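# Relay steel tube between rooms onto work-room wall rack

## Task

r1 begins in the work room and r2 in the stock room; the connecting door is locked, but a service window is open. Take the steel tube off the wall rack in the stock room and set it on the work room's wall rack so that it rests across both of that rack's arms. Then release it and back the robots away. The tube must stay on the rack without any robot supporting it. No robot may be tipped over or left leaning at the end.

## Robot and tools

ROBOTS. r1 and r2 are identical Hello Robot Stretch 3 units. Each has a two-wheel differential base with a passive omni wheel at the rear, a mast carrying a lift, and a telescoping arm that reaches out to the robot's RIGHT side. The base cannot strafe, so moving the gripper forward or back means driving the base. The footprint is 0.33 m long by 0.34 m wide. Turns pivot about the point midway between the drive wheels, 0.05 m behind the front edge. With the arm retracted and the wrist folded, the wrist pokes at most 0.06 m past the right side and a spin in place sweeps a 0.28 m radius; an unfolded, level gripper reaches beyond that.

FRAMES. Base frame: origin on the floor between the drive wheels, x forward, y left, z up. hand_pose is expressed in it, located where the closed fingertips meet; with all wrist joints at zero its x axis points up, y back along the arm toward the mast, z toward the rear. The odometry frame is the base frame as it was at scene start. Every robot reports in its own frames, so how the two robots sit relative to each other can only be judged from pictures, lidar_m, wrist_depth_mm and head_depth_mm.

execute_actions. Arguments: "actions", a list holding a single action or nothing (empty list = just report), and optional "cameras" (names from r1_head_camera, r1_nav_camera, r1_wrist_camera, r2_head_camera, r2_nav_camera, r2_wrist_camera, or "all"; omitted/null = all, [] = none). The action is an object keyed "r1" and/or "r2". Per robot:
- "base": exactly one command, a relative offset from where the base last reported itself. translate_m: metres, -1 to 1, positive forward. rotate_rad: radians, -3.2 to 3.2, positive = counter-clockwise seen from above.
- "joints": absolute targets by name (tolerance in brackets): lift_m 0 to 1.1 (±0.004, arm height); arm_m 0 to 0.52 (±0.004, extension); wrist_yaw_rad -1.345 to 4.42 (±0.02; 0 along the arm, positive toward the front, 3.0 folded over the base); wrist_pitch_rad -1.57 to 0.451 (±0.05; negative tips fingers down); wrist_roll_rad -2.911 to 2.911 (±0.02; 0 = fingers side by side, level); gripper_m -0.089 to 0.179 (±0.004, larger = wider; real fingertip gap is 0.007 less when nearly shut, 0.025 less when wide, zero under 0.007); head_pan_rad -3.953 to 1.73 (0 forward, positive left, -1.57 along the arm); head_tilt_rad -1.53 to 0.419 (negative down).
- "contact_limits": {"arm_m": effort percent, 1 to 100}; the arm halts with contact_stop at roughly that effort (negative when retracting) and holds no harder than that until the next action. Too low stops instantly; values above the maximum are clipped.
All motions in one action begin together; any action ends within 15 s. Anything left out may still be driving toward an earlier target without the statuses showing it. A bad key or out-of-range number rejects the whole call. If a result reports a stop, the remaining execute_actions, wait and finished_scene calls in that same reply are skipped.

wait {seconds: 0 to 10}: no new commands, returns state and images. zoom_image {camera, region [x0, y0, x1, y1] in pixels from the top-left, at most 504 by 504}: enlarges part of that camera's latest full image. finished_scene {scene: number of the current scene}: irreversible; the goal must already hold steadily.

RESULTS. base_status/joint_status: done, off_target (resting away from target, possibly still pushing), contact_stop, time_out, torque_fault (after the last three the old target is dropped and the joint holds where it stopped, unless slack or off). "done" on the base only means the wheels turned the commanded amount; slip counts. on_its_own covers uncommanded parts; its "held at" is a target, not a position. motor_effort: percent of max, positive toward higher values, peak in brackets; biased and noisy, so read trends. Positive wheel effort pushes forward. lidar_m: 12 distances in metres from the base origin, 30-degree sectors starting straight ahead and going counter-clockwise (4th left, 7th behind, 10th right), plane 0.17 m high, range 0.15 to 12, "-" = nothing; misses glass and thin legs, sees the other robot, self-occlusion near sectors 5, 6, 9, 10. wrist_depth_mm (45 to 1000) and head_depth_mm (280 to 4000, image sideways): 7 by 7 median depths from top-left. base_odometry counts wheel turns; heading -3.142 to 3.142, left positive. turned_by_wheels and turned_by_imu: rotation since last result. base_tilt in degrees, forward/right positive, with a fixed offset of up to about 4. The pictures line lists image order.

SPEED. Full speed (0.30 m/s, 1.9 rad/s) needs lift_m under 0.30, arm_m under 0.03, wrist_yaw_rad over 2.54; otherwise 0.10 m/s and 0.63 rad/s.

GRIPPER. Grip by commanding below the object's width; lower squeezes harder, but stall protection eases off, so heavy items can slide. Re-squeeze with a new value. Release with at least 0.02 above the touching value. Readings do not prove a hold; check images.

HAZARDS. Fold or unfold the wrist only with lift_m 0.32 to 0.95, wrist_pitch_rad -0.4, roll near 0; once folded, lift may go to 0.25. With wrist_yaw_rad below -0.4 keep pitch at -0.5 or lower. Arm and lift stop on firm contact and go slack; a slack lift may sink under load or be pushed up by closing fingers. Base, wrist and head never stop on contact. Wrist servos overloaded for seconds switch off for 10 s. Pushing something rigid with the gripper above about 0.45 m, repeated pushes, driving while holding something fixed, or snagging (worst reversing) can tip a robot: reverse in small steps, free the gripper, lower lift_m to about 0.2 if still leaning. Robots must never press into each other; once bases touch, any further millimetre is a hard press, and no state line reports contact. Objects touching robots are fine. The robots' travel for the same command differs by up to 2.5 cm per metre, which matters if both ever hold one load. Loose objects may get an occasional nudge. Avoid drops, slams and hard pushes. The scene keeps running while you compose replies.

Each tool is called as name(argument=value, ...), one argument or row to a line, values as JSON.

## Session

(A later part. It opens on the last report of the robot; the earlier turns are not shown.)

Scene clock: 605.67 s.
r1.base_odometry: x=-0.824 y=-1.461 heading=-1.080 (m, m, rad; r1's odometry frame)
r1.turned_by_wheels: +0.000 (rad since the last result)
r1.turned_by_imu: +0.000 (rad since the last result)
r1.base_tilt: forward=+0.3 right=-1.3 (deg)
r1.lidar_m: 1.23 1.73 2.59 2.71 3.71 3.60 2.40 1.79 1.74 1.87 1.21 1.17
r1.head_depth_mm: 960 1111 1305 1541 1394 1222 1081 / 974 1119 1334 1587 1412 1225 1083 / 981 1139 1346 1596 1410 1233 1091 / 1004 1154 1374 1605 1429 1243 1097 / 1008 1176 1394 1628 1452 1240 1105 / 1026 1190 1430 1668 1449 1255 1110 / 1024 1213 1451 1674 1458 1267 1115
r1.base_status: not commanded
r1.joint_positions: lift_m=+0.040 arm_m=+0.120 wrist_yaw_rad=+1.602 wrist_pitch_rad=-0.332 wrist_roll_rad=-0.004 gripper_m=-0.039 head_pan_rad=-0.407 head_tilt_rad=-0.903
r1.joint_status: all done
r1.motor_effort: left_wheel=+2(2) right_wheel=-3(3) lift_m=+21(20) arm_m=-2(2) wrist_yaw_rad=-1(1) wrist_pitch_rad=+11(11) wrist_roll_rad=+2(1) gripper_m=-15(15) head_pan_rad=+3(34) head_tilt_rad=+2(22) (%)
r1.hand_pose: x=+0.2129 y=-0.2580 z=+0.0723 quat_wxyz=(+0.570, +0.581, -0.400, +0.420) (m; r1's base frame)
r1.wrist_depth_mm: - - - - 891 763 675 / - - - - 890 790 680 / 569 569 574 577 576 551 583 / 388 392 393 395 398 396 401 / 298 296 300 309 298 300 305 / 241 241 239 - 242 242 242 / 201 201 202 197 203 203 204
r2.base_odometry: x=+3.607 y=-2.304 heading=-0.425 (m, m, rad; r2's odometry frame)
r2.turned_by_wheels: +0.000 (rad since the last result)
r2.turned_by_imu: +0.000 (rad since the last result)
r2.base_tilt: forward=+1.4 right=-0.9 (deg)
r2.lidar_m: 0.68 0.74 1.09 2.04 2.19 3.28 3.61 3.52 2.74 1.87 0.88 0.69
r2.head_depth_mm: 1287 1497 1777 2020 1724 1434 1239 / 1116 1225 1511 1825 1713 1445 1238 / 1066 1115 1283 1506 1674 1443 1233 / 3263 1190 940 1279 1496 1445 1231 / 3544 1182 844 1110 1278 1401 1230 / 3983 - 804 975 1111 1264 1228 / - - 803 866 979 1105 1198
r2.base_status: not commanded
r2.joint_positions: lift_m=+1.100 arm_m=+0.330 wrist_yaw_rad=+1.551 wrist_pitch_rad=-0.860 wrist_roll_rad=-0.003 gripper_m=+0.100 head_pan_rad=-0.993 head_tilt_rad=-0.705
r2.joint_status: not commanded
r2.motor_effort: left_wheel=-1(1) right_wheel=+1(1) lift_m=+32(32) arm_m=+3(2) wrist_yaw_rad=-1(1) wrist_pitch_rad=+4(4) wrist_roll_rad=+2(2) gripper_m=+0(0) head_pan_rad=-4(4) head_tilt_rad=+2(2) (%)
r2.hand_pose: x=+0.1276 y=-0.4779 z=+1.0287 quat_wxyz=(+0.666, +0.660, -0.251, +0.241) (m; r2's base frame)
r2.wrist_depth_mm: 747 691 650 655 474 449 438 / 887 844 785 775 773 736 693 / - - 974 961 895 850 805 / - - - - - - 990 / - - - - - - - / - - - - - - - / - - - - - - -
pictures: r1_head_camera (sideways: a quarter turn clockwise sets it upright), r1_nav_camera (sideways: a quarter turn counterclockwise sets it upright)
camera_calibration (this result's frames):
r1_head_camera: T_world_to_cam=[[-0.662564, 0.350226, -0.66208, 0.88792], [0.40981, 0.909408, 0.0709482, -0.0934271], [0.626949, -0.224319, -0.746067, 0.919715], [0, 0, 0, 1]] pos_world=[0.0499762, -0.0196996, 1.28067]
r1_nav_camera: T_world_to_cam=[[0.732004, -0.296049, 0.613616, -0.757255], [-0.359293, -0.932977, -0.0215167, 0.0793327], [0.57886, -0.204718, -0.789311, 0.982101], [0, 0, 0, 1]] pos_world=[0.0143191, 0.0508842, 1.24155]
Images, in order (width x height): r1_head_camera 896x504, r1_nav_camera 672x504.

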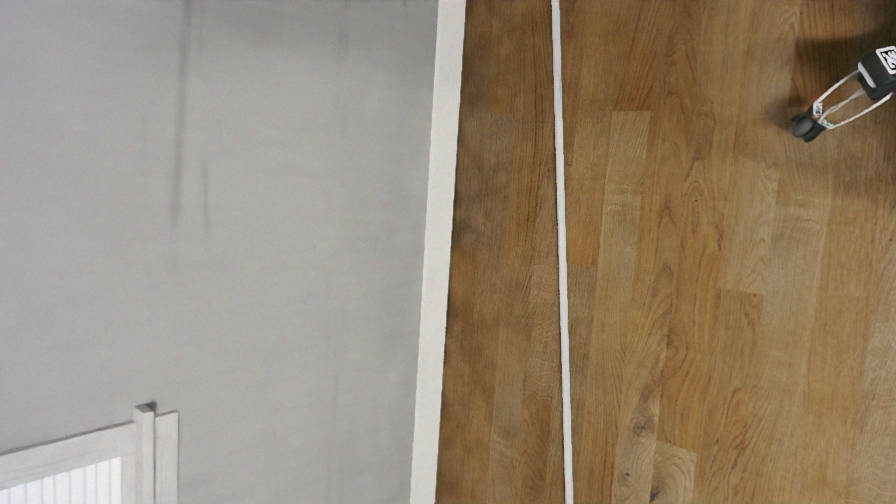

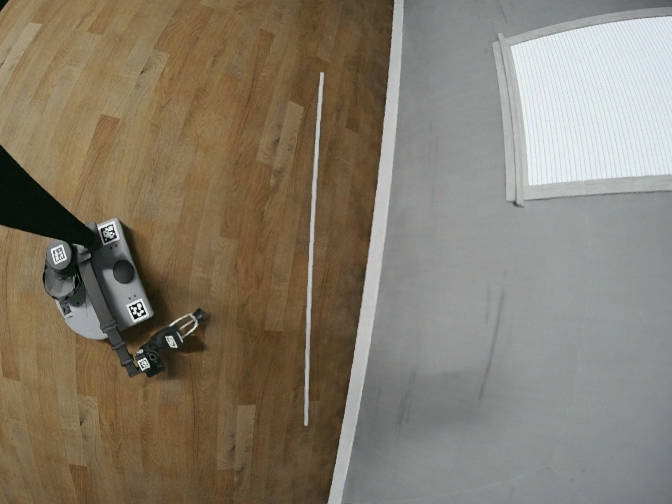

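execute_actions(
  actions=[
    {"r1":{"base":{"rotate_rad":1.55},"joints":{"lift_m":0.12,"arm_m":0.02,"gripper_m":0.14,"wrist_pitch_rad":-0.42}}},
  ],
  cameras=[],
)

execute_actions(
  actions=[
    {"r1":{"base":{"translate_m":-0.85}}},
  ],
  cameras=[],
)

execute_actions(
  actions=[
    {"r1":{"base":{"rotate_rad":-0.45},"joints":{"head_pan_rad":-1.0,"head_tilt_rad":-1.15}}},
  ],
  cameras=["r1_nav_camera","r1_head_camera"],
)

Scene clock: 609.80 s.
r1.base_odometry: x=-0.824 y=-1.461 heading=+0.470 (m, m, rad; r1's odometry frame)
r1.turned_by_wheels: +1.550 (rad since the last result)
r1.turned_by_imu: +1.535 (rad since the last result)
r1.base_tilt: forward=+0.3 right=-1.3 (deg)
r1.lidar_m: 2.69 3.70 3.60 2.46 1.80 1.74 1.65 1.21 1.17 1.22 1.68 2.59
r1.head_depth_mm: 2151 2378 1988 1652 1409 1220 1075 / 2201 2401 2017 1658 1404 1232 1085 / 2196 2412 2019 1680 1422 1237 1096 / 2230 2474 2068 1692 1429 1247 1097 / 2251 2490 2070 1714 1434 1248 1100 / 2278 2536 2106 1718 1450 1253 1109 / 2304 2576 2122 1725 1461 1261 1115
r1.base_status: done
r1.joint_positions: lift_m=+0.120 arm_m=+0.043 wrist_yaw_rad=+1.590 wrist_pitch_rad=-0.433 wrist_roll_rad=-0.021 gripper_m=+0.140 head_pan_rad=-0.407 head_tilt_rad=-0.902
r1.joint_status: arm_m contact_stop (moved -0.077 of -0.100); the others done
r1.on_its_own: arm_m is slack since a contact_stop, until your next command for it (your +0.020 is given up)
r1.motor_effort: left_wheel=-2(5) right_wheel=+2(5) lift_m=+19(26) arm_m=+0(23) wrist_yaw_rad=+6(32) wrist_pitch_rad=+6(10) wrist_roll_rad=+9(42) gripper_m=+1(84) head_pan_rad=+2(2) head_tilt_rad=+2(0) (%)
r1.hand_pose: x=+0.2011 y=-0.1840 z=+0.1293 quat_wxyz=(+0.596, +0.595, -0.368, +0.393) (m; r1's base frame)
r1.wrist_depth_mm: - - - - - - - / 842 851 864 895 923 956 963 / 588 588 596 601 601 625 635 / 434 440 456 449 459 459 471 / 352 360 359 367 373 375 373 / 299 - 301 304 306 - 309 / 264 251 260 259 261 - 269
r2.base_odometry: x=+3.607 y=-2.304 heading=-0.425 (m, m, rad; r2's odometry frame)
r2.turned_by_wheels: +0.000 (rad since the last result)
r2.turned_by_imu: +0.000 (rad since the last result)
r2.base_tilt: forward=+1.4 right=-0.9 (deg)
r2.lidar_m: 0.68 0.73 1.09 2.04 2.19 3.28 3.63 3.51 2.73 1.86 0.88 0.69
r2.head_depth_mm: 1282 1496 1773 2002 1724 1449 1231 / 1106 1226 1511 1845 1719 1443 1230 / 1065 1122 1281 1505 1674 1445 1228 / 3255 1188 942 1276 1490 1432 1231 / 3598 1181 845 1109 1281 1393 1226 / 3924 - 801 977 1101 1268 1233 / - - 801 869 975 1110 1191
r2.base_status: not commanded
r2.joint_positions: lift_m=+1.100 arm_m=+0.330 wrist_yaw_rad=+1.551 wrist_pitch_rad=-0.860 wrist_roll_rad=-0.003 gripper_m=+0.100 head_pan_rad=-0.993 head_tilt_rad=-0.705
r2.joint_status: not commanded
r2.motor_effort: left_wheel=+0(1) right_wheel=+1(1) lift_m=+31(32) arm_m=+3(3) wrist_yaw_rad=+0(1) wrist_pitch_rad=+4(4) wrist_roll_rad=+2(2) gripper_m=+0(0) head_pan_rad=-4(4) head_tilt_rad=+2(2) (%)
r2.hand_pose: x=+0.1276 y=-0.4779 z=+1.0287 quat_wxyz=(+0.666, +0.660, -0.251, +0.241) (m; r2's base frame)
r2.wrist_depth_mm: 730 699 681 662 466 445 438 / 880 860 803 760 735 714 691 / - - 952 941 920 856 825 / - - - - - - - / - - - - - - - / - - - - - - - / - - - - - - -
pictures: none
ARM HIT: r1's arm struck its own base hard.
No camera images: the call's "cameras" was empty. Leave "cameras" out to get every camera's image.

not run: a stop came earlier in this reply.

not run: a stop came earlier in this reply.

execute_actions(
  actions=[
    {"r1":{"base":{"translate_m":-0.85},"joints":{"arm_m":0.12}}},
  ],
  cameras=[],
)

execute_actions(
  actions=[
    {"r1":{"base":{"rotate_rad":-0.45},"joints":{"head_pan_rad":-1.0,"head_tilt_rad":-1.15}}},
  ],
  cameras=["r1_nav_camera","r1_head_camera"],
)

Scene clock: 619.50 s.
r1.base_odometry: x=-1.582 y=-1.846 heading=+0.469 (m, m, rad; r1's odometry frame)
r1.turned_by_wheels: +0.000 (rad since the last result)
r1.turned_by_imu: +0.002 (rad since the last result)
r1.base_tilt: forward=+0.2 right=-1.3 (deg)
r1.lidar_m: 3.45 4.19 3.80 1.42 1.04 1.01 1.04 0.77 0.74 0.77 1.06 2.97
r1.head_depth_mm: 2753 2557 1985 1651 1406 1216 1087 / 2782 2574 2033 1666 1409 1224 1086 / 2846 2578 2047 1694 1423 1238 1091 / 2800 2652 2079 1704 1435 1241 1095 / 2900 2681 2078 1715 1437 1252 1102 / 2928 2715 2086 1720 1440 1259 1106 / 2938 2745 2123 1728 1460 1271 1114
r1.base_status: done
r1.joint_positions: lift_m=+0.120 arm_m=+0.120 wrist_yaw_rad=+1.598 wrist_pitch_rad=-0.436 wrist_roll_rad=-0.008 gripper_m=+0.140 head_pan_rad=-0.407 head_tilt_rad=-0.902
r1.joint_status: all done
r1.motor_effort: left_wheel=-2(6) right_wheel=+2(2) lift_m=+19(19) arm_m=+3(3) wrist_yaw_rad=+1(6) wrist_pitch_rad=+8(8) wrist_roll_rad=+3(9) gripper_m=+1(1) head_pan_rad=+3(3) head_tilt_rad=+1(2) (%)
r1.hand_pose: x=+0.2006 y=-0.2587 z=+0.1286 quat_wxyz=(+0.593, +0.600, -0.369, +0.390) (m; r1's base frame)
r1.wrist_depth_mm: - - - - - - - / 886 856 881 885 869 911 915 / 591 589 601 612 602 602 606 / 447 447 449 448 449 457 452 / 358 361 361 364 367 366 368 / 303 - 301 307 306 - 304 / 265 253 261 261 261 - 260
r2.base_odometry: x=+3.607 y=-2.304 heading=-0.425 (m, m, rad; r2's odometry frame)
r2.turned_by_wheels: +0.000 (rad since the last result)
r2.turned_by_imu: +0.000 (rad since the last result)
r2.base_tilt: forward=+1.4 right=-0.9 (deg)
r2.lidar_m: 0.68 0.73 1.09 2.04 2.20 3.27 3.62 3.53 2.73 1.87 0.88 0.69
r2.head_depth_mm: 1283 1510 1783 2014 1724 1443 1237 / 1106 1221 1508 1828 1730 1429 1244 / 1066 1118 1276 1505 1672 1443 1235 / 3262 1188 936 1279 1498 1435 1240 / 3553 1188 846 1110 1281 1396 1238 / 3913 - 804 978 1104 1270 1229 / - - 803 865 974 1104 1198
r2.base_status: not commanded
r2.joint_positions: lift_m=+1.100 arm_m=+0.330 wrist_yaw_rad=+1.551 wrist_pitch_rad=-0.860 wrist_roll_rad=-0.003 gripper_m=+0.100 head_pan_rad=-0.993 head_tilt_rad=-0.705
r2.joint_status: not commanded
r2.motor_effort: left_wheel=-1(2) right_wheel=+1(1) lift_m=+32(32) arm_m=+3(3) wrist_yaw_rad=-1(1) wrist_pitch_rad=+4(4) wrist_roll_rad=+2(2) gripper_m=+0(0) head_pan_rad=-4(5) head_tilt_rad=+2(1) (%)
r2.hand_pose: x=+0.1276 y=-0.4779 z=+1.0287 quat_wxyz=(+0.666, +0.660, -0.251, +0.241) (m; r2's base frame)
r2.wrist_depth_mm: 733 703 671 648 463 452 437 / 888 828 802 769 731 707 673 / - - - 934 920 860 786 / - - - - - - - / - - - - - - - / - - - - - - - / - - - - - - -
pictures: none
No camera images: the call's "cameras" was empty. Leave "cameras" out to get every camera's image.

Scene clock: 621.17 s.
r1.base_odometry: x=-1.582 y=-1.846 heading=+0.020 (m, m, rad; r1's odometry frame)
r1.turned_by_wheels: -0.450 (rad since the last result)
r1.turned_by_imu: -0.445 (rad since the last result)
r1.base_tilt: forward=+0.3 right=-1.2 (deg)
r1.lidar_m: 3.33 3.56 4.09 3.00 1.32 1.03 1.01 0.97 0.76 0.74 0.79 1.15
r1.head_depth_mm: 701 820 989 1247 1267 1147 1063 / 749 889 1095 1349 1279 1163 - / 804 974 1218 1405 1300 1177 - / 871 1067 1385 1422 1279 1170 1101 / 949 1190 1542 1443 1291 1177 1081 / 1054 1352 1594 1441 1302 1181 1084 / 1168 1540 1629 1453 1304 1191 1090
r1.base_status: done
r1.joint_positions: lift_m=+0.120 arm_m=+0.120 wrist_yaw_rad=+1.598 wrist_pitch_rad=-0.436 wrist_roll_rad=-0.008 gripper_m=+0.140 head_pan_rad=-0.993 head_tilt_rad=-1.136
r1.joint_status: all done
r1.motor_effort: left_wheel=+2(5) right_wheel=-3(7) lift_m=+19(19) arm_m=+2(3) wrist_yaw_rad=+1(1) wrist_pitch_rad=+8(8) wrist_roll_rad=+3(3) gripper_m=+1(1) head_pan_rad=-3(29) head_tilt_rad=-7(25) (%)
r1.hand_pose: x=+0.2006 y=-0.2588 z=+0.1286 quat_wxyz=(+0.593, +0.600, -0.369, +0.390) (m; r1's base frame)
r1.wrist_depth_mm: - - - - - - 667 / 868 901 886 877 935 856 638 / 591 604 618 601 603 606 572 / 451 450 450 453 457 459 453 / 361 362 363 364 362 368 367 / 300 - 300 304 308 - 306 / 264 255 256 259 260 - 263
r2.base_odometry: x=+3.607 y=-2.304 heading=-0.425 (m, m, rad; r2's odometry frame)
r2.turned_by_wheels: +0.000 (rad since the last result)
r2.turned_by_imu: +0.000 (rad since the last result)
r2.base_tilt: forward=+1.4 right=-0.9 (deg)
r2.lidar_m: 0.68 0.73 1.09 2.04 2.19 3.26 3.62 3.49 2.74 1.85 0.88 0.69
r2.head_depth_mm: 1285 1499 1775 2015 1718 1440 1235 / 1114 1228 1521 1818 1724 1448 1234 / 1060 1121 1281 1506 1682 1440 1239 / 3270 1182 942 1274 1497 1444 1229 / 3599 1184 845 1101 1271 1393 1218 / 3965 - 803 982 1103 1272 1221 / - - 804 872 980 1110 1187
r2.base_status: not commanded
r2.joint_positions: lift_m=+1.100 arm_m=+0.330 wrist_yaw_rad=+1.551 wrist_pitch_rad=-0.860 wrist_roll_rad=-0.003 gripper_m=+0.100 head_pan_rad=-0.993 head_tilt_rad=-0.705
r2.joint_status: not commanded
r2.motor_effort: left_wheel=+0(1) right_wheel=+2(1) lift_m=+32(32) arm_m=+3(2) wrist_yaw_rad=-1(1) wrist_pitch_rad=+4(4) wrist_roll_rad=+1(1) gripper_m=+0(0) head_pan_rad=-5(4) head_tilt_rad=+2(3) (%)
r2.hand_pose: x=+0.1276 y=-0.4779 z=+1.0287 quat_wxyz=(+0.666, +0.660, -0.251, +0.241) (m; r2's base frame)
r2.wrist_depth_mm: 742 703 661 644 462 446 439 / 890 833 784 781 741 723 681 / - - - 923 921 849 845 / - - - - - - - / - - - - - - - / - - - - - - - / - - - - - - -
pictures: r1_head_camera (sideways: a quarter turn clockwise sets it upright), r1_nav_camera (sideways: a quarter turn counterclockwise sets it upright)
camera_calibration (this result's frames):
r1_head_camera: T_world_to_cam=[[-0.431013, 0.769294, -0.471609, 0.638361], [0.852938, 0.517912, 0.0653067, -0.0887648], [0.294492, -0.374105, -0.879386, 1.09506], [0, 0, 0, 1]] pos_world=[0.0283659, -0.0354469, 1.26984]
r1_nav_camera: T_world_to_cam=[[0.512088, -0.752199, 0.414683, -0.496769], [-0.818457, -0.57378, -0.0300825, 0.0932775], [0.260565, -0.323995, -0.909468, 1.14022], [0, 0, 0, 1]] pos_world=[0.0336328, 0.0492764, 1.2458]
Images, in order (width x height): r1_head_camera 896x504, r1_nav_camera 672x504.

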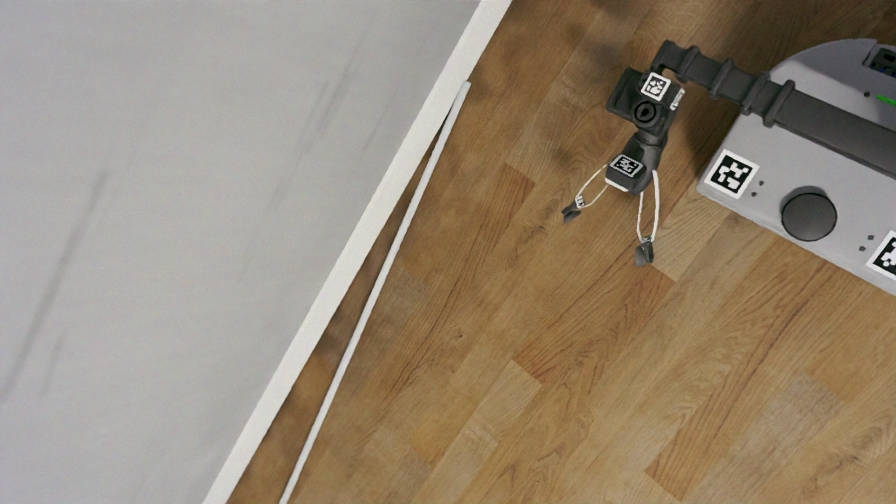

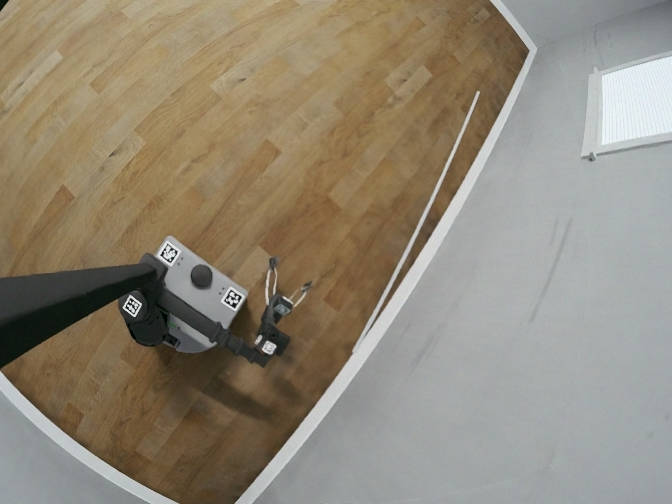

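execute_actions(
  actions=[
    {"r1":{"base":{"translate_m":1}}},
  ],
  cameras=[],
)

execute_actions(
  actions=[
    {"r1":{"base":{"translate_m":1}}},
  ],
  cameras=[],
)

execute_actions(
  actions=[
    {"r1":{"base":{"translate_m":0.22}}},
  ],
  cameras=[],
)

execute_actions(
  actions=[
    {"r1":{"base":{"rotate_rad":-1.53},"joints":{"wrist_yaw_rad":0,"arm_m":0.05}}},
  ],
  cameras=[],
)

execute_actions(
  actions=[
    {"r1":{"base":{"translate_m":0.4},"joints":{"head_pan_rad":-1.3}}},
  ],
  cameras=["r1_wrist_camera","r1_head_camera"],
)

Scene clock: 632.70 s.
r1.base_odometry: x=-0.582 y=-1.826 heading=+0.020 (m, m, rad; r1's odometry frame)
r1.turned_by_wheels: +0.000 (rad since the last result)
r1.turned_by_imu: +0.004 (rad since the last result)
r1.base_tilt: forward=+0.3 right=-1.3 (deg)
r1.lidar_m: 2.32 2.47 3.62 3.96 2.63 2.05 2.01 1.08 0.84 0.82 0.88 1.28
r1.head_depth_mm: 748 913 1100 1351 1263 1153 1069 / 818 992 1226 1380 1283 1155 - / 900 1085 1358 1412 1294 1184 - / 976 1199 1509 1433 1277 1165 1096 / 1069 1332 1579 1433 1288 1175 1081 / 1171 1505 1632 1436 1305 1184 1085 / 1300 1740 1630 1452 1309 1186 1092
r1.base_status: done
r1.joint_positions: lift_m=+0.120 arm_m=+0.120 wrist_yaw_rad=+1.598 wrist_pitch_rad=-0.436 wrist_roll_rad=-0.008 gripper_m=+0.140 head_pan_rad=-0.993 head_tilt_rad=-1.136
r1.joint_status: not commanded
r1.motor_effort: left_wheel=+2(7) right_wheel=-3(3) lift_m=+19(19) arm_m=+3(3) wrist_yaw_rad=+1(1) wrist_pitch_rad=+8(8) wrist_roll_rad=+3(3) gripper_m=+0(1) head_pan_rad=-3(3) head_tilt_rad=-7(7) (%)
r1.hand_pose: x=+0.2006 y=-0.2588 z=+0.1286 quat_wxyz=(+0.593, +0.600, -0.369, +0.390) (m; r1's base frame)
r1.wrist_depth_mm: - - - - - - 808 / 859 887 854 884 889 895 753 / 580 591 612 600 609 620 604 / 450 443 456 451 448 461 460 / 362 358 364 364 367 363 367 / 301 - 302 304 304 - 307 / 266 254 260 257 259 - 264
r2.base_odometry: x=+3.607 y=-2.304 heading=-0.425 (m, m, rad; r2's odometry frame)
r2.turned_by_wheels: +0.000 (rad since the last result)
r2.turned_by_imu: +0.000 (rad since the last result)
r2.base_tilt: forward=+1.3 right=-0.9 (deg)
r2.lidar_m: 0.68 0.73 1.09 2.04 2.20 3.27 3.62 3.51 2.74 1.87 0.88 0.69
r2.head_depth_mm: 1284 1510 1795 2021 1740 1442 1238 / 1110 1229 1510 1834 1724 1430 1239 / 1071 1122 1288 1499 1693 1436 1238 / 3236 1183 934 1270 1496 1433 1229 / 3576 1188 849 1106 1280 1399 1228 / 3887 - 806 979 1106 1266 1229 / - - 803 867 984 1107 1196
r2.base_status: not commanded
r2.joint_positions: lift_m=+1.100 arm_m=+0.330 wrist_yaw_rad=+1.551 wrist_pitch_rad=-0.860 wrist_roll_rad=-0.003 gripper_m=+0.100 head_pan_rad=-0.993 head_tilt_rad=-0.705
r2.joint_status: not commanded
r2.motor_effort: left_wheel=-1(1) right_wheel=+1(1) lift_m=+32(32) arm_m=+2(3) wrist_yaw_rad=-1(0) wrist_pitch_rad=+4(4) wrist_roll_rad=+1(1) gripper_m=+0(0) head_pan_rad=-5(4) head_tilt_rad=+2(1) (%)
r2.hand_pose: x=+0.1276 y=-0.4779 z=+1.0287 quat_wxyz=(+0.666, +0.660, -0.251, +0.241) (m; r2's base frame)
r2.wrist_depth_mm: 720 678 660 650 467 452 432 / 865 864 805 782 743 695 673 / - - - 963 889 879 803 / - - - - - - 997 / - - - - - - - / - - - - - - - / - - - - - - -
pictures: none
No camera images: the call's "cameras" was empty. Leave "cameras" out to get every camera's image.

Scene clock: 643.83 s.
r1.base_odometry: x=+0.418 y=-1.806 heading=+0.020 (m, m, rad; r1's odometry frame)
r1.turned_by_wheels: +0.000 (rad since the last result)
r1.turned_by_imu: +0.004 (rad since the last result)
r1.base_tilt: forward=+0.3 right=-1.2 (deg)
r1.lidar_m: 1.33 1.42 2.07 3.87 3.93 3.06 2.71 1.19 0.92 0.91 0.97 1.35
r1.head_depth_mm: 863 1012 1228 1383 1266 1152 1063 / 925 1096 1345 1408 1278 1160 - / 993 1194 1492 1419 1299 1187 - / 1078 1324 1557 1429 1289 1166 1103 / 1179 1465 1614 1438 1297 1173 1082 / 1305 1669 1629 1456 1302 1188 1086 / 1393 1606 1636 1459 1301 1190 1098
r1.base_status: done
r1.joint_positions: lift_m=+0.120 arm_m=+0.120 wrist_yaw_rad=+1.598 wrist_pitch_rad=-0.436 wrist_roll_rad=-0.008 gripper_m=+0.140 head_pan_rad=-0.993 head_tilt_rad=-1.136
r1.joint_status: not commanded
r1.motor_effort: left_wheel=+2(6) right_wheel=-2(3) lift_m=+19(19) arm_m=+3(3) wrist_yaw_rad=+1(1) wrist_pitch_rad=+8(8) wrist_roll_rad=+3(3) gripper_m=+1(0) head_pan_rad=-3(3) head_tilt_rad=-6(7) (%)
r1.hand_pose: x=+0.2006 y=-0.2588 z=+0.1286 quat_wxyz=(+0.593, +0.600, -0.369, +0.390) (m; r1's base frame)
r1.wrist_depth_mm: - - - - - - 900 / 877 862 893 921 878 897 812 / 581 588 584 595 609 600 615 / 454 449 453 443 453 461 459 / 360 365 360 365 366 366 370 / 301 - 300 301 301 - 307 / 266 253 259 260 263 - 262
r2.base_odometry: x=+3.607 y=-2.304 heading=-0.425 (m, m, rad; r2's odometry frame)
r2.turned_by_wheels: +0.000 (rad since the last result)
r2.turned_by_imu: +0.000 (rad since the last result)
r2.base_tilt: forward=+1.3 right=-0.9 (deg)
r2.lidar_m: 0.68 0.73 1.09 2.04 2.19 3.27 3.62 3.51 2.73 1.86 0.88 0.69
r2.head_depth_mm: 1284 1494 1771 2025 1732 1445 1226 / 1107 1225 1509 1828 1719 1446 1235 / 1063 1115 1278 1507 1668 1436 1228 / 3208 1186 936 1274 1499 1437 1238 / 3611 1184 843 1106 1274 1394 1230 / 3880 - 804 978 1108 1261 1234 / - - 801 865 978 1103 1195
r2.base_status: not commanded
r2.joint_positions: lift_m=+1.100 arm_m=+0.330 wrist_yaw_rad=+1.551 wrist_pitch_rad=-0.860 wrist_roll_rad=-0.003 gripper_m=+0.100 head_pan_rad=-0.993 head_tilt_rad=-0.705
r2.joint_status: not commanded
r2.motor_effort: left_wheel=-1(2) right_wheel=+1(1) lift_m=+32(32) arm_m=+3(3) wrist_yaw_rad=-1(1) wrist_pitch_rad=+4(4) wrist_roll_rad=+1(2) gripper_m=+0(0) head_pan_rad=-5(4) head_tilt_rad=+3(1) (%)
r2.hand_pose: x=+0.1276 y=-0.4779 z=+1.0287 quat_wxyz=(+0.666, +0.660, -0.251, +0.241) (m; r2's base frame)
r2.wrist_depth_mm: 737 716 677 673 466 450 440 / 899 860 808 792 726 737 692 / - - 981 954 908 867 829 / - - - - - - - / - - - - - - - / - - - - - - - / - - - - - - -
pictures: none
No camera images: the call's "cameras" was empty. Leave "cameras" out to get every camera's image.

Scene clock: 647.17 s.
r1.base_odometry: x=+0.638 y=-1.802 heading=+0.020 (m, m, rad; r1's odometry frame)
r1.turned_by_wheels: +0.000 (rad since the last result)
r1.turned_by_imu: +0.001 (rad since the last result)
r1.base_tilt: forward=+0.3 right=-1.3 (deg)
r1.lidar_m: 1.11 1.18 1.72 3.87 4.13 3.29 2.77 1.22 0.95 0.93 0.99 1.12
r1.head_depth_mm: 882 1032 1243 1383 1259 1150 1062 / 940 1120 1380 1416 1276 1162 - / 1018 1227 1505 1420 1295 1182 - / 1100 1351 1575 1429 1284 1166 1104 / 1213 1518 1619 1432 1301 1175 1073 / 1291 1500 1594 1449 1296 1188 1086 / 1181 1332 1522 1456 1312 1189 1092
r1.base_status: done
r1.joint_positions: lift_m=+0.120 arm_m=+0.120 wrist_yaw_rad=+1.598 wrist_pitch_rad=-0.436 wrist_roll_rad=-0.008 gripper_m=+0.140 head_pan_rad=-0.993 head_tilt_rad=-1.136
r1.joint_status: not commanded
r1.motor_effort: left_wheel=+1(7) right_wheel=-3(4) lift_m=+19(19) arm_m=+4(2) wrist_yaw_rad=+1(1) wrist_pitch_rad=+8(8) wrist_roll_rad=+3(3) gripper_m=+1(1) head_pan_rad=-3(3) head_tilt_rad=-7(7) (%)
r1.hand_pose: x=+0.2006 y=-0.2588 z=+0.1286 quat_wxyz=(+0.593, +0.600, -0.369, +0.390) (m; r1's base frame)
r1.wrist_depth_mm: - 955 918 900 865 843 815 / 881 860 874 878 902 857 835 / 589 598 594 609 608 612 607 / 450 444 454 445 452 461 455 / 359 357 364 360 361 371 371 / 300 - 303 303 302 - 305 / 268 250 259 261 260 - 262
r2.base_odometry: x=+3.607 y=-2.304 heading=-0.425 (m, m, rad; r2's odometry frame)
r2.turned_by_wheels: +0.000 (rad since the last result)
r2.turned_by_imu: +0.000 (rad since the last result)
r2.base_tilt: forward=+1.3 right=-0.9 (deg)
r2.lidar_m: 0.68 0.74 1.09 2.04 2.20 3.27 3.62 3.51 2.74 1.86 0.88 0.69
r2.head_depth_mm: 1289 1494 1774 2022 1729 1437 1244 / 1105 1229 1508 1829 1734 1440 1239 / 1065 1123 1286 1508 1675 1438 1235 / 3257 1185 934 1278 1500 1437 1229 / 3590 1181 850 1112 1280 1403 1233 / 3937 - 806 978 1109 1269 1226 / - - 802 866 974 1103 1198
r2.base_status: not commanded
r2.joint_positions: lift_m=+1.100 arm_m=+0.330 wrist_yaw_rad=+1.551 wrist_pitch_rad=-0.860 wrist_roll_rad=-0.003 gripper_m=+0.100 head_pan_rad=-0.993 head_tilt_rad=-0.705
r2.joint_status: not commanded
r2.motor_effort: left_wheel=-1(1) right_wheel=+1(1) lift_m=+31(32) arm_m=+3(2) wrist_yaw_rad=+0(1) wrist_pitch_rad=+4(4) wrist_roll_rad=+1(2) gripper_m=+0(1) head_pan_rad=-4(4) head_tilt_rad=+2(2) (%)
r2.hand_pose: x=+0.1276 y=-0.4779 z=+1.0287 quat_wxyz=(+0.666, +0.660, -0.251, +0.241) (m; r2's base frame)
r2.wrist_depth_mm: 755 708 684 649 467 454 434 / 873 823 802 779 741 701 689 / - - 997 950 906 845 828 / - - - - - - - / - - - - - - - / - - - - - - - / - - - - - - -
pictures: none
No camera images: the call's "cameras" was empty. Leave "cameras" out to get every camera's image.

Scene clock: 650.53 s.
r1.base_odometry: x=+0.638 y=-1.802 heading=-1.510 (m, m, rad; r1's odometry frame)
r1.turned_by_wheels: -1.530 (rad since the last result)
r1.turned_by_imu: -1.513 (rad since the last result)
r1.base_tilt: forward=+0.3 right=-1.2 (deg)
r1.lidar_m: 0.93 1.00 1.12 1.11 1.20 1.81 3.86 4.10 3.27 2.48 1.18 0.94
r1.head_depth_mm: 2025 1767 1563 1396 1262 1156 1067 / 1864 1804 1587 1409 1275 - - / 1565 1771 1588 1415 1276 1193 - / 1336 1620 1593 1421 1287 1170 1097 / 1192 1390 1561 1438 1295 1172 1078 / 1062 1224 1436 1444 1291 1179 1087 / 963 1086 1247 1399 1311 1188 1091
r1.base_status: done
r1.joint_positions: lift_m=+0.120 arm_m=+0.050 wrist_yaw_rad=+0.002 wrist_pitch_rad=-0.436 wrist_roll_rad=-0.007 gripper_m=+0.140 head_pan_rad=-0.993 head_tilt_rad=-1.136
r1.joint_status: all done
r1.motor_effort: left_wheel=+2(6) right_wheel=-3(5) lift_m=+19(19) arm_m=-2(4) wrist_yaw_rad=-1(1) wrist_pitch_rad=+8(8) wrist_roll_rad=+3(3) gripper_m=+1(1) head_pan_rad=-2(3) head_tilt_rad=-7(6) (%)
r1.hand_pose: x=-0.0211 y=-0.4173 z=+0.1286 quat_wxyz=(+0.693, +0.154, -0.688, -0.152) (m; r1's base frame)
r1.wrist_depth_mm: 886 - - - - - - / 800 883 869 885 897 891 871 / 598 591 604 602 604 609 614 / 445 449 454 451 456 452 458 / 360 365 358 359 364 364 367 / 303 - 302 303 307 - 305 / 267 253 262 261 260 - 264
r2.base_odometry: x=+3.607 y=-2.304 heading=-0.425 (m, m, rad; r2's odometry frame)
r2.turned_by_wheels: +0.000 (rad since the last result)
r2.turned_by_imu: +0.000 (rad since the last result)
r2.base_tilt: forward=+1.3 right=-0.9 (deg)
r2.lidar_m: 0.68 0.73 1.09 2.04 2.19 3.25 3.61 3.49 2.73 1.86 0.88 0.69
r2.head_depth_mm: 1286 1489 1792 2012 1723 1445 1236 / 1103 1233 1512 1821 1717 1440 1234 / 1067 1109 1276 1517 1673 1442 1240 / 3224 1198 936 1275 1500 1447 1227 / 3574 1180 841 1108 1282 1398 1236 / 3966 - 804 979 1106 1266 1227 / - - 800 868 978 1105 1203
r2.base_status: not commanded
r2.joint_positions: lift_m=+1.100 arm_m=+0.330 wrist_yaw_rad=+1.551 wrist_pitch_rad=-0.860 wrist_roll_rad=-0.003 gripper_m=+0.100 head_pan_rad=-0.993 head_tilt_rad=-0.705
r2.joint_status: not commanded
r2.motor_effort: left_wheel=-1(1) right_wheel=+1(1) lift_m=+32(32) arm_m=+2(3) wrist_yaw_rad=-1(1) wrist_pitch_rad=+4(4) wrist_roll_rad=+1(2) gripper_m=+0(0) head_pan_rad=-4(4) head_tilt_rad=+2(3) (%)
r2.hand_pose: x=+0.1276 y=-0.4779 z=+1.0287 quat_wxyz=(+0.666, +0.660, -0.251, +0.241) (m; r2's base frame)
r2.wrist_depth_mm: 725 704 659 670 459 452 437 / 899 828 823 794 727 718 690 / - - 988 949 883 863 816 / - - - - - - 998 / - - - - - - - / - - - - - - - / - - - - - - -
pictures: none
No camera images: the call's "cameras" was empty. Leave "cameras" out to get every camera's image.

Scene clock: 655.67 s.
r1.base_odometry: x=+0.662 y=-2.201 heading=-1.510 (m, m, rad; r1's odometry frame)
r1.turned_by_wheels: +0.000 (rad since the last result)
r1.turned_by_imu: +0.002 (rad since the last result)
r1.base_tilt: forward=+0.3 right=-1.3 (deg)
r1.lidar_m: 0.53 0.57 0.87 1.06 1.14 1.73 4.25 4.16 3.31 1.40 0.67 0.53
r1.head_depth_mm: 2064 1768 1573 1399 1268 1154 1061 / 2068 1809 1578 1411 1271 1186 - / 1728 1780 1595 1414 1297 - - / 1270 1500 1581 1419 1287 1168 1087 / 997 1140 1319 1398 1288 1178 1088 / 788 915 1032 1179 1266 1182 1081 / 694 749 846 947 1067 1155 1088
r1.base_status: done
r1.joint_positions: lift_m=+0.120 arm_m=+0.050 wrist_yaw_rad=+0.002 wrist_pitch_rad=-0.436 wrist_roll_rad=-0.007 gripper_m=+0.140 head_pan_rad=-1.293 head_tilt_rad=-1.136
r1.joint_status: all done
r1.motor_effort: left_wheel=+2(6) right_wheel=-3(6) lift_m=+19(19) arm_m=-2(2) wrist_yaw_rad=-1(2) wrist_pitch_rad=+8(8) wrist_roll_rad=+3(3) gripper_m=+1(1) head_pan_rad=-2(19) head_tilt_rad=-7(7) (%)
r1.hand_pose: x=-0.0211 y=-0.4173 z=+0.1286 quat_wxyz=(+0.693, +0.154, -0.688, -0.152) (m; r1's base frame)
r1.wrist_depth_mm: 519 710 - - - - - / 518 711 883 913 913 891 887 / 520 588 613 596 609 609 600 / 441 460 445 454 452 461 456 / 361 360 359 366 366 362 365 / 293 - 301 301 303 - 305 / 271 252 262 261 262 - 264
r2.base_odometry: x=+3.607 y=-2.304 heading=-0.425 (m, m, rad; r2's odometry frame)
r2.turned_by_wheels: +0.000 (rad since the last result)
r2.turned_by_imu: +0.000 (rad since the last result)
r2.base_tilt: forward=+1.4 right=-0.9 (deg)
r2.lidar_m: 0.68 0.73 1.09 2.04 2.20 3.27 3.62 3.50 2.74 1.87 0.88 0.69
r2.head_depth_mm: 1286 1506 1776 2012 1726 1439 1233 / 1109 1234 1507 1845 1732 1448 1242 / 1070 1121 1275 1510 1660 1450 1226 / 3234 1186 938 1280 1498 1444 1238 / 3537 1185 844 1112 1280 1398 1228 / 3912 - 807 981 1107 1270 1235 / - - 806 866 980 1104 1195
r2.base_status: not commanded
r2.joint_positions: lift_m=+1.100 arm_m=+0.330 wrist_yaw_rad=+1.551 wrist_pitch_rad=-0.860 wrist_roll_rad=-0.003 gripper_m=+0.100 head_pan_rad=-0.993 head_tilt_rad=-0.705
r2.joint_status: not commanded
r2.motor_effort: left_wheel=-1(0) right_wheel=+1(1) lift_m=+32(32) arm_m=+2(3) wrist_yaw_rad=+0(1) wrist_pitch_rad=+4(4) wrist_roll_rad=+2(2) gripper_m=+0(0) head_pan_rad=-4(4) head_tilt_rad=+3(2) (%)
r2.hand_pose: x=+0.1276 y=-0.4779 z=+1.0287 quat_wxyz=(+0.666, +0.660, -0.251, +0.241) (m; r2's base frame)
r2.wrist_depth_mm: 736 710 672 657 464 443 438 / 884 868 804 778 752 719 684 / - - - 958 896 853 813 / - - - - - - - / - - - - - - - / - - - - - - - / - - - - - - -
pictures: r1_head_camera (sideways: a quarter turn clockwise sets it upright), r1_wrist_camera
camera_calibration (this result's frames):
r1_head_camera: T_world_to_cam=[[-0.184224, 0.862472, -0.471385, 0.636565], [0.967965, 0.242447, 0.0652985, -0.0894558], [0.170604, -0.444255, -0.879507, 1.09598], [0, 0, 0, 1]] pos_world=[0.0168832, -0.0404388, 1.26983]
r1_wrist_camera: T_world_to_cam=[[-0.998704, -0.0465134, -0.0206746, -0.0350579], [-0.00784872, 0.542034, -0.84032, 0.371977], [0.0502925, -0.839069, -0.541696, -0.120188], [0, 0, 0, 1]] pos_world=[-0.0260483, -0.304101, 0.246749]
Images, in order (width x height): r1_head_camera 896x504, r1_wrist_camera 644x364.

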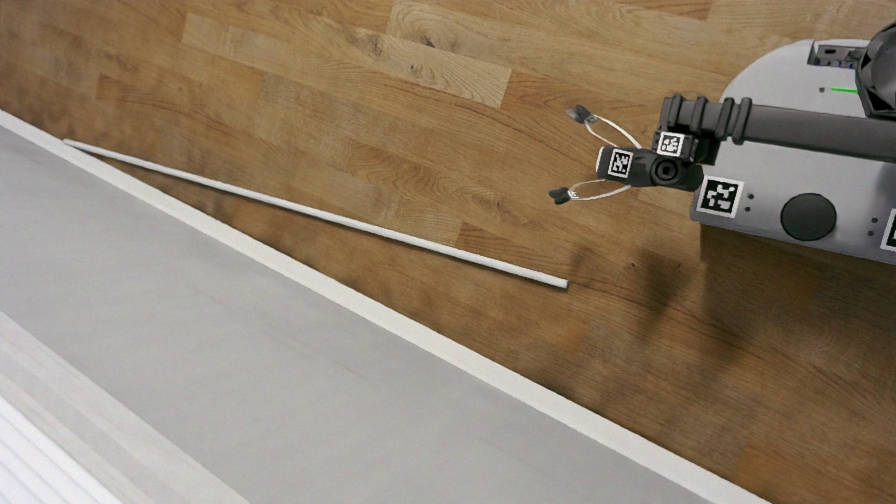

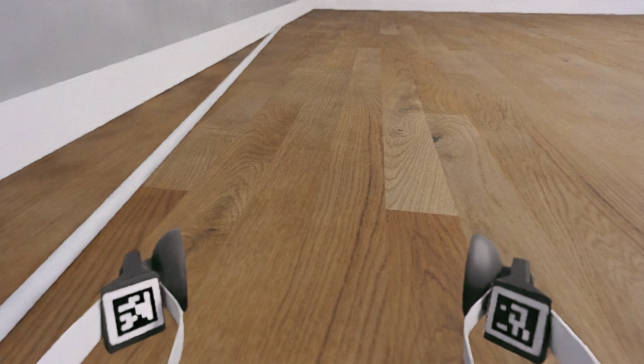

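execute_actions(
  actions=[
    {"r1":{"base":{"translate_m":0.27},"joints":{"arm_m":0.1}}},
  ],
  cameras=[],
)

execute_actions(
  actions=[
    {"r1":{"joints":{"lift_m":0.006}}},
  ],
  cameras=["r1_wrist_camera"],
)

execute_actions(
  actions=[
    {"r1":{"joints":{"gripper_m":-0.038}}},
  ],
  cameras=[],
)

execute_actions(
  actions=[
    {"r1":{"joints":{"lift_m":0.12}}},
  ],
  cameras=["r1_wrist_camera","r1_nav_camera"],
)

Scene clock: 659.77 s.
r1.base_odometry: x=+0.678 y=-2.471 heading=-1.510 (m, m, rad; r1's odometry frame)
r1.turned_by_wheels: +0.000 (rad since the last result)
r1.turned_by_imu: +0.001 (rad since the last result)
r1.base_tilt: forward=+0.3 right=-1.3 (deg)
r1.lidar_m: 0.26 0.28 0.43 1.02 1.11 1.68 4.53 4.21 3.35 0.69 0.33 0.26
r1.head_depth_mm: 2000 1784 1559 1409 1262 1157 1058 / 1308 1729 1586 1413 1278 1163 - / 730 1054 1407 1408 1290 1179 - / 592 636 874 1129 1255 1176 1084 / 467 531 561 752 933 1137 1076 / 385 427 473 509 660 792 977 / 328 346 387 449 509 587 691
r1.base_status: done
r1.joint_positions: lift_m=+0.120 arm_m=+0.100 wrist_yaw_rad=+0.002 wrist_pitch_rad=-0.436 wrist_roll_rad=-0.007 gripper_m=+0.140 head_pan_rad=-1.293 head_tilt_rad=-1.136
r1.joint_status: all done
r1.motor_effort: left_wheel=+2(6) right_wheel=-2(4) lift_m=+19(19) arm_m=+3(4) wrist_yaw_rad=-1(1) wrist_pitch_rad=+8(8) wrist_roll_rad=+3(3) gripper_m=+1(0) head_pan_rad=-2(3) head_tilt_rad=-6(8) (%)
r1.hand_pose: x=-0.0212 y=-0.4667 z=+0.1286 quat_wxyz=(+0.693, +0.154, -0.688, -0.152) (m; r1's base frame)
r1.wrist_depth_mm: 250 328 546 - - - - / 251 335 544 852 886 899 881 / 257 343 528 587 602 613 613 / 259 325 447 447 455 456 460 / 252 318 361 365 365 369 368 / 250 - 306 303 305 - 305 / 245 251 260 255 260 - 263
r2.base_odometry: x=+3.607 y=-2.304 heading=-0.425 (m, m, rad; r2's odometry frame)
r2.turned_by_wheels: +0.000 (rad since the last result)
r2.turned_by_imu: +0.000 (rad since the last result)
r2.base_tilt: forward=+1.4 right=-1.0 (deg)
r2.lidar_m: 0.68 0.73 1.09 2.04 2.19 3.27 3.62 3.51 2.73 1.86 0.88 0.69
r2.head_depth_mm: 1283 1512 1772 2011 1716 1438 1232 / 1105 1221 1516 1839 1717 1437 1231 / 1064 1119 1275 1511 1671 1444 1238 / 3236 1186 935 1281 1505 1439 1223 / 3544 1179 845 1109 1272 1407 1230 / 3999 - 802 983 1108 1269 1225 / - - 805 865 977 1110 1191
r2.base_status: not commanded
r2.joint_positions: lift_m=+1.100 arm_m=+0.330 wrist_yaw_rad=+1.551 wrist_pitch_rad=-0.860 wrist_roll_rad=-0.003 gripper_m=+0.100 head_pan_rad=-0.993 head_tilt_rad=-0.705
r2.joint_status: not commanded
r2.motor_effort: left_wheel=-1(1) right_wheel=+1(1) lift_m=+32(32) arm_m=+3(2) wrist_yaw_rad=-1(1) wrist_pitch_rad=+3(4) wrist_roll_rad=+2(1) gripper_m=+0(0) head_pan_rad=-5(4) head_tilt_rad=+2(2) (%)
r2.hand_pose: x=+0.1276 y=-0.4779 z=+1.0287 quat_wxyz=(+0.666, +0.660, -0.251, +0.241) (m; r2's base frame)
r2.wrist_depth_mm: 734 711 675 661 466 453 439 / 872 797 802 792 734 714 699 / - - - 937 896 870 814 / - - - - - - - / - - - - - - - / - - - - - - - / - - - - - - -
pictures: none
No camera images: the call's "cameras" was empty. Leave "cameras" out to get every camera's image.

Scene clock: 661.63 s.
r1.base_odometry: x=+0.678 y=-2.471 heading=-1.510 (m, m, rad; r1's odometry frame)
r1.turned_by_wheels: +0.000 (rad since the last result)
r1.turned_by_imu: +0.000 (rad since the last result)
r1.base_tilt: forward=+0.3 right=-1.3 (deg)
r1.lidar_m: 0.26 0.28 0.43 1.02 1.10 1.68 4.52 4.21 3.43 0.69 0.33 0.26
r1.head_depth_mm: 2023 1781 1568 1405 1267 1154 1062 / 1314 1722 1568 1410 1271 1174 - / 733 1049 1410 1419 1288 1184 - / 592 635 877 1128 1254 1174 1081 / 466 532 561 752 932 1134 1083 / 385 428 474 509 661 794 979 / 328 346 388 448 509 586 690
r1.base_status: not commanded
r1.joint_positions: lift_m=+0.006 arm_m=+0.100 wrist_yaw_rad=+0.002 wrist_pitch_rad=-0.412 wrist_roll_rad=-0.002 gripper_m=+0.140 head_pan_rad=-1.293 head_tilt_rad=-1.136
r1.joint_status: all done
r1.motor_effort: left_wheel=+2(2) right_wheel=-2(3) lift_m=+14(19) arm_m=+3(3) wrist_yaw_rad=-1(1) wrist_pitch_rad=-5(8) wrist_roll_rad=+1(3) gripper_m=+0(0) head_pan_rad=-3(2) head_tilt_rad=-7(6) (%)
r1.hand_pose: x=-0.0212 y=-0.4699 z=+0.0204 quat_wxyz=(+0.693, +0.145, -0.691, -0.144) (m; r1's base frame)
r1.wrist_depth_mm: 249 328 508 955 - - - / 240 316 478 557 549 550 542 / 241 308 356 357 358 360 357 / 238 263 262 248 260 265 262 / 208 215 208 199 207 209 209 / 172 - 171 163 172 - 172 / - 143 146 138 147 - 147
r2.base_odometry: x=+3.607 y=-2.304 heading=-0.425 (m, m, rad; r2's odometry frame)
r2.turned_by_wheels: +0.000 (rad since the last result)
r2.turned_by_imu: +0.000 (rad since the last result)
r2.base_tilt: forward=+1.3 right=-0.9 (deg)
r2.lidar_m: 0.68 0.73 1.09 2.04 2.20 3.29 3.62 3.52 2.73 1.85 0.88 0.69
r2.head_depth_mm: 1280 1498 1777 2024 1733 1458 1246 / 1109 1230 1500 1829 1730 1436 1232 / 1066 1120 1288 1500 1683 1439 1233 / 3252 1188 933 1278 1496 1435 1238 / 3580 1184 845 1109 1273 1410 1225 / 3967 - 805 981 1105 1272 1229 / - - 803 867 978 1105 1189
r2.base_status: not commanded
r2.joint_positions: lift_m=+1.100 arm_m=+0.330 wrist_yaw_rad=+1.551 wrist_pitch_rad=-0.860 wrist_roll_rad=-0.003 gripper_m=+0.100 head_pan_rad=-0.993 head_tilt_rad=-0.705
r2.joint_status: not commanded
r2.motor_effort: left_wheel=-1(1) right_wheel=+1(1) lift_m=+32(32) arm_m=+3(3) wrist_yaw_rad=+0(1) wrist_pitch_rad=+4(4) wrist_roll_rad=+2(2) gripper_m=+0(0) head_pan_rad=-4(4) head_tilt_rad=+3(3) (%)
r2.hand_pose: x=+0.1276 y=-0.4779 z=+1.0287 quat_wxyz=(+0.666, +0.660, -0.251, +0.241) (m; r2's base frame)
r2.wrist_depth_mm: 727 705 665 656 465 449 442 / 903 839 825 774 727 691 681 / - - - 938 913 871 805 / - - - - - - 998 / - - - - - - - / - - - - - - - / - - - - - - -
pictures: r1_wrist_camera
camera_calibration (this result's frames):
r1_wrist_camera: T_world_to_cam=[[-0.998705, -0.0447265, -0.0242358, -0.0388777], [-0.00263797, 0.521312, -0.853362, 0.300182], [0.0508023, -0.852193, -0.520755, -0.22951], [0, 0, 0, 1]] pos_world=[-0.0263759, -0.353814, 0.135703]
Images, in order (width x height): r1_wrist_camera 644x364.

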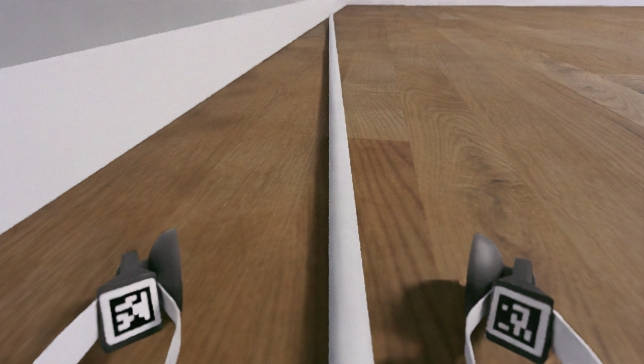

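Scene clock: 663.90 s.
r1.base_odometry: x=+0.678 y=-2.471 heading=-1.510 (m, m, rad; r1's odometry frame)
r1.turned_by_wheels: +0.000 (rad since the last result)
r1.turned_by_imu: +0.001 (rad since the last result)
r1.base_tilt: forward=+0.2 right=-1.2 (deg)
r1.lidar_m: 0.26 0.28 0.43 1.02 1.11 1.68 4.52 4.20 3.44 0.69 0.33 0.26
r1.head_depth_mm: 1995 1777 1559 1393 1267 1154 1059 / 1318 1706 1564 1407 1273 1172 - / 732 1053 1404 1415 1294 1185 - / 593 636 881 1133 1247 1173 1084 / 467 531 562 750 933 1133 1077 / 385 428 473 509 659 792 976 / 328 346 388 447 508 585 689
r1.base_status: not commanded
r1.joint_positions: lift_m=+0.006 arm_m=+0.100 wrist_yaw_rad=+0.000 wrist_pitch_rad=-0.395 wrist_roll_rad=-0.002 gripper_m=-0.037 head_pan_rad=-1.293 head_tilt_rad=-1.136
r1.joint_status: all done
r1.motor_effort: left_wheel=+2(2) right_wheel=-3(3) lift_m=+15(16) arm_m=+1(3) wrist_yaw_rad=+0(2) wrist_pitch_rad=-14(14) wrist_roll_rad=+1(1) gripper_m=-19(97) head_pan_rad=-3(2) head_tilt_rad=-6(7) (%)
r1.hand_pose: x=-0.0215 y=-0.4721 z=+0.0241 quat_wxyz=(+0.694, +0.139, -0.692, -0.139) (m; r1's base frame)
r1.wrist_depth_mm: 249 329 535 - - - - / 242 316 482 603 593 620 610 / 240 325 375 373 377 377 376 / 243 272 274 260 273 276 275 / 214 215 214 215 216 216 215 / 177 177 176 156 178 178 178 / 151 152 149 142 146 151 151
r2.base_odometry: x=+3.607 y=-2.304 heading=-0.425 (m, m, rad; r2's odometry frame)
r2.turned_by_wheels: +0.000 (rad since the last result)
r2.turned_by_imu: +0.000 (rad since the last result)
r2.base_tilt: forward=+1.3 right=-0.9 (deg)
r2.lidar_m: 0.68 0.73 1.09 2.04 2.19 3.25 3.61 3.52 2.73 1.86 0.88 0.69
r2.head_depth_mm: 1288 1490 1772 2034 1725 1450 1240 / 1109 1229 1508 1834 1715 1440 1232 / 1065 1121 1273 1509 1665 1438 1238 / 3329 1184 936 1275 1501 1434 1225 / 3607 1188 847 1113 1277 1401 1227 / 3881 - 805 986 1111 1272 1238 / - - 803 866 977 1100 1193
r2.base_status: not commanded
r2.joint_positions: lift_m=+1.100 arm_m=+0.330 wrist_yaw_rad=+1.551 wrist_pitch_rad=-0.860 wrist_roll_rad=-0.003 gripper_m=+0.100 head_pan_rad=-0.993 head_tilt_rad=-0.705
r2.joint_status: not commanded
r2.motor_effort: left_wheel=-1(1) right_wheel=+1(1) lift_m=+31(32) arm_m=+3(4) wrist_yaw_rad=-1(1) wrist_pitch_rad=+4(4) wrist_roll_rad=+2(2) gripper_m=+0(0) head_pan_rad=-4(5) head_tilt_rad=+2(2) (%)
r2.hand_pose: x=+0.1276 y=-0.4779 z=+1.0287 quat_wxyz=(+0.666, +0.660, -0.251, +0.241) (m; r2's base frame)
r2.wrist_depth_mm: 732 710 684 650 462 449 446 / 896 855 818 779 727 710 672 / - - - 970 875 841 826 / - - - - - - - / - - - - - - - / - - - - - - - / - - - - - - -
pictures: none
No camera images: the call's "cameras" was empty. Leave "cameras" out to get every camera's image.

Scene clock: 665.77 s.
r1.base_odometry: x=+0.678 y=-2.471 heading=-1.510 (m, m, rad; r1's odometry frame)
r1.turned_by_wheels: +0.000 (rad since the last result)
r1.turned_by_imu: +0.001 (rad since the last result)
r1.base_tilt: forward=+0.3 right=-1.2 (deg)
r1.lidar_m: 0.26 0.28 0.43 1.02 1.11 1.68 4.52 4.21 3.37 0.69 0.33 0.26
r1.head_depth_mm: 1995 1770 1557 1395 1264 1156 1060 / 1310 1712 1576 1394 1273 1163 - / 734 1050 1406 1414 1281 1180 - / 592 634 876 1126 1249 1166 1082 / 466 531 560 751 930 1133 1078 / 385 428 473 510 660 790 978 / 328 347 388 447 511 585 693
r1.base_status: not commanded
r1.joint_positions: lift_m=+0.120 arm_m=+0.100 wrist_yaw_rad=+0.000 wrist_pitch_rad=-0.466 wrist_roll_rad=-0.002 gripper_m=-0.037 head_pan_rad=-1.293 head_tilt_rad=-1.136
r1.joint_status: all done
r1.motor_effort: left_wheel=+2(2) right_wheel=-3(3) lift_m=+22(24) arm_m=+1(2) wrist_yaw_rad=+0(0) wrist_pitch_rad=+23(25) wrist_roll_rad=+1(1) gripper_m=-19(19) head_pan_rad=-3(2) head_tilt_rad=-7(7) (%)
r1.hand_pose: x=-0.0215 y=-0.4630 z=+0.1219 quat_wxyz=(+0.689, +0.164, -0.687, -0.163) (m; r1's base frame)
r1.wrist_depth_mm: 250 335 550 - - - - / 251 342 537 788 793 777 772 / 255 337 484 525 558 565 541 / 256 332 425 404 423 424 427 / 248 324 347 348 344 345 349 / 251 290 292 - 290 293 291 / 245 250 251 238 248 253 255
r2.base_odometry: x=+3.607 y=-2.304 heading=-0.425 (m, m, rad; r2's odometry frame)
r2.turned_by_wheels: +0.000 (rad since the last result)
r2.turned_by_imu: +0.000 (rad since the last result)
r2.base_tilt: forward=+1.3 right=-0.8 (deg)
r2.lidar_m: 0.68 0.73 1.09 2.04 2.19 3.26 3.62 3.51 2.74 1.86 0.88 0.69
r2.head_depth_mm: 1283 1486 1779 2027 1731 1440 1234 / 1104 1232 1513 1828 1730 1438 1234 / 1075 1120 1280 1505 1670 1441 1230 / 3227 1187 936 1275 1506 1444 1229 / 3614 1178 845 1103 1281 1394 1234 / 3932 - 807 979 1104 1275 1236 / - - 802 867 974 1103 1192
r2.base_status: not commanded
r2.joint_positions: lift_m=+1.100 arm_m=+0.330 wrist_yaw_rad=+1.551 wrist_pitch_rad=-0.860 wrist_roll_rad=-0.003 gripper_m=+0.100 head_pan_rad=-0.993 head_tilt_rad=-0.705
r2.joint_status: not commanded
r2.motor_effort: left_wheel=-1(0) right_wheel=+1(1) lift_m=+31(32) arm_m=+2(3) wrist_yaw_rad=-1(1) wrist_pitch_rad=+4(4) wrist_roll_rad=+2(2) gripper_m=+0(0) head_pan_rad=-4(5) head_tilt_rad=+2(2) (%)
r2.hand_pose: x=+0.1276 y=-0.4779 z=+1.0287 quat_wxyz=(+0.666, +0.660, -0.251, +0.241) (m; r2's base frame)
r2.wrist_depth_mm: 716 705 660 648 459 449 441 / 908 844 803 767 744 732 702 / - - - 933 886 856 841 / - - - - - - 989 / - - - - - - - / - - - - - - - / - - - - - - -
pictures: r1_nav_camera (sideways: a quarter turn counterclockwise sets it upright), r1_wrist_camera
camera_calibration (this result's frames):
r1_nav_camera: T_world_to_cam=[[0.266672, -0.870124, 0.414452, -0.49497], [-0.951567, -0.305965, -0.0300911, 0.0941006], [0.152991, -0.386354, -0.909574, 1.14101], [0, 0, 0, 1]] pos_world=[0.046974, 0.0389394, 1.2458]
r1_wrist_camera: T_world_to_cam=[[-0.998764, -0.0420299, -0.0265481, -0.0348785], [-0.00193929, 0.56657, -0.824012, 0.400598], [0.0496745, -0.822941, -0.565951, -0.151735], [0, 0, 0, 1]] pos_world=[-0.0265212, -0.353302, 0.243297]
Images, in order (width x height): r1_nav_camera 672x504, r1_wrist_camera 644x364.

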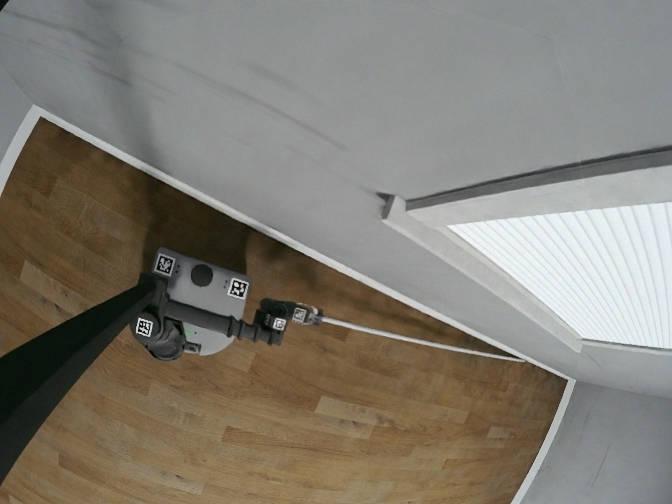

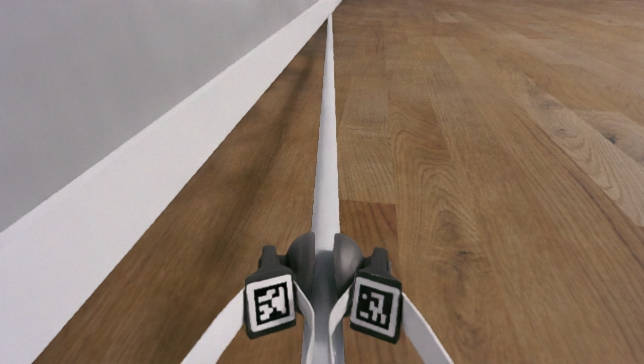

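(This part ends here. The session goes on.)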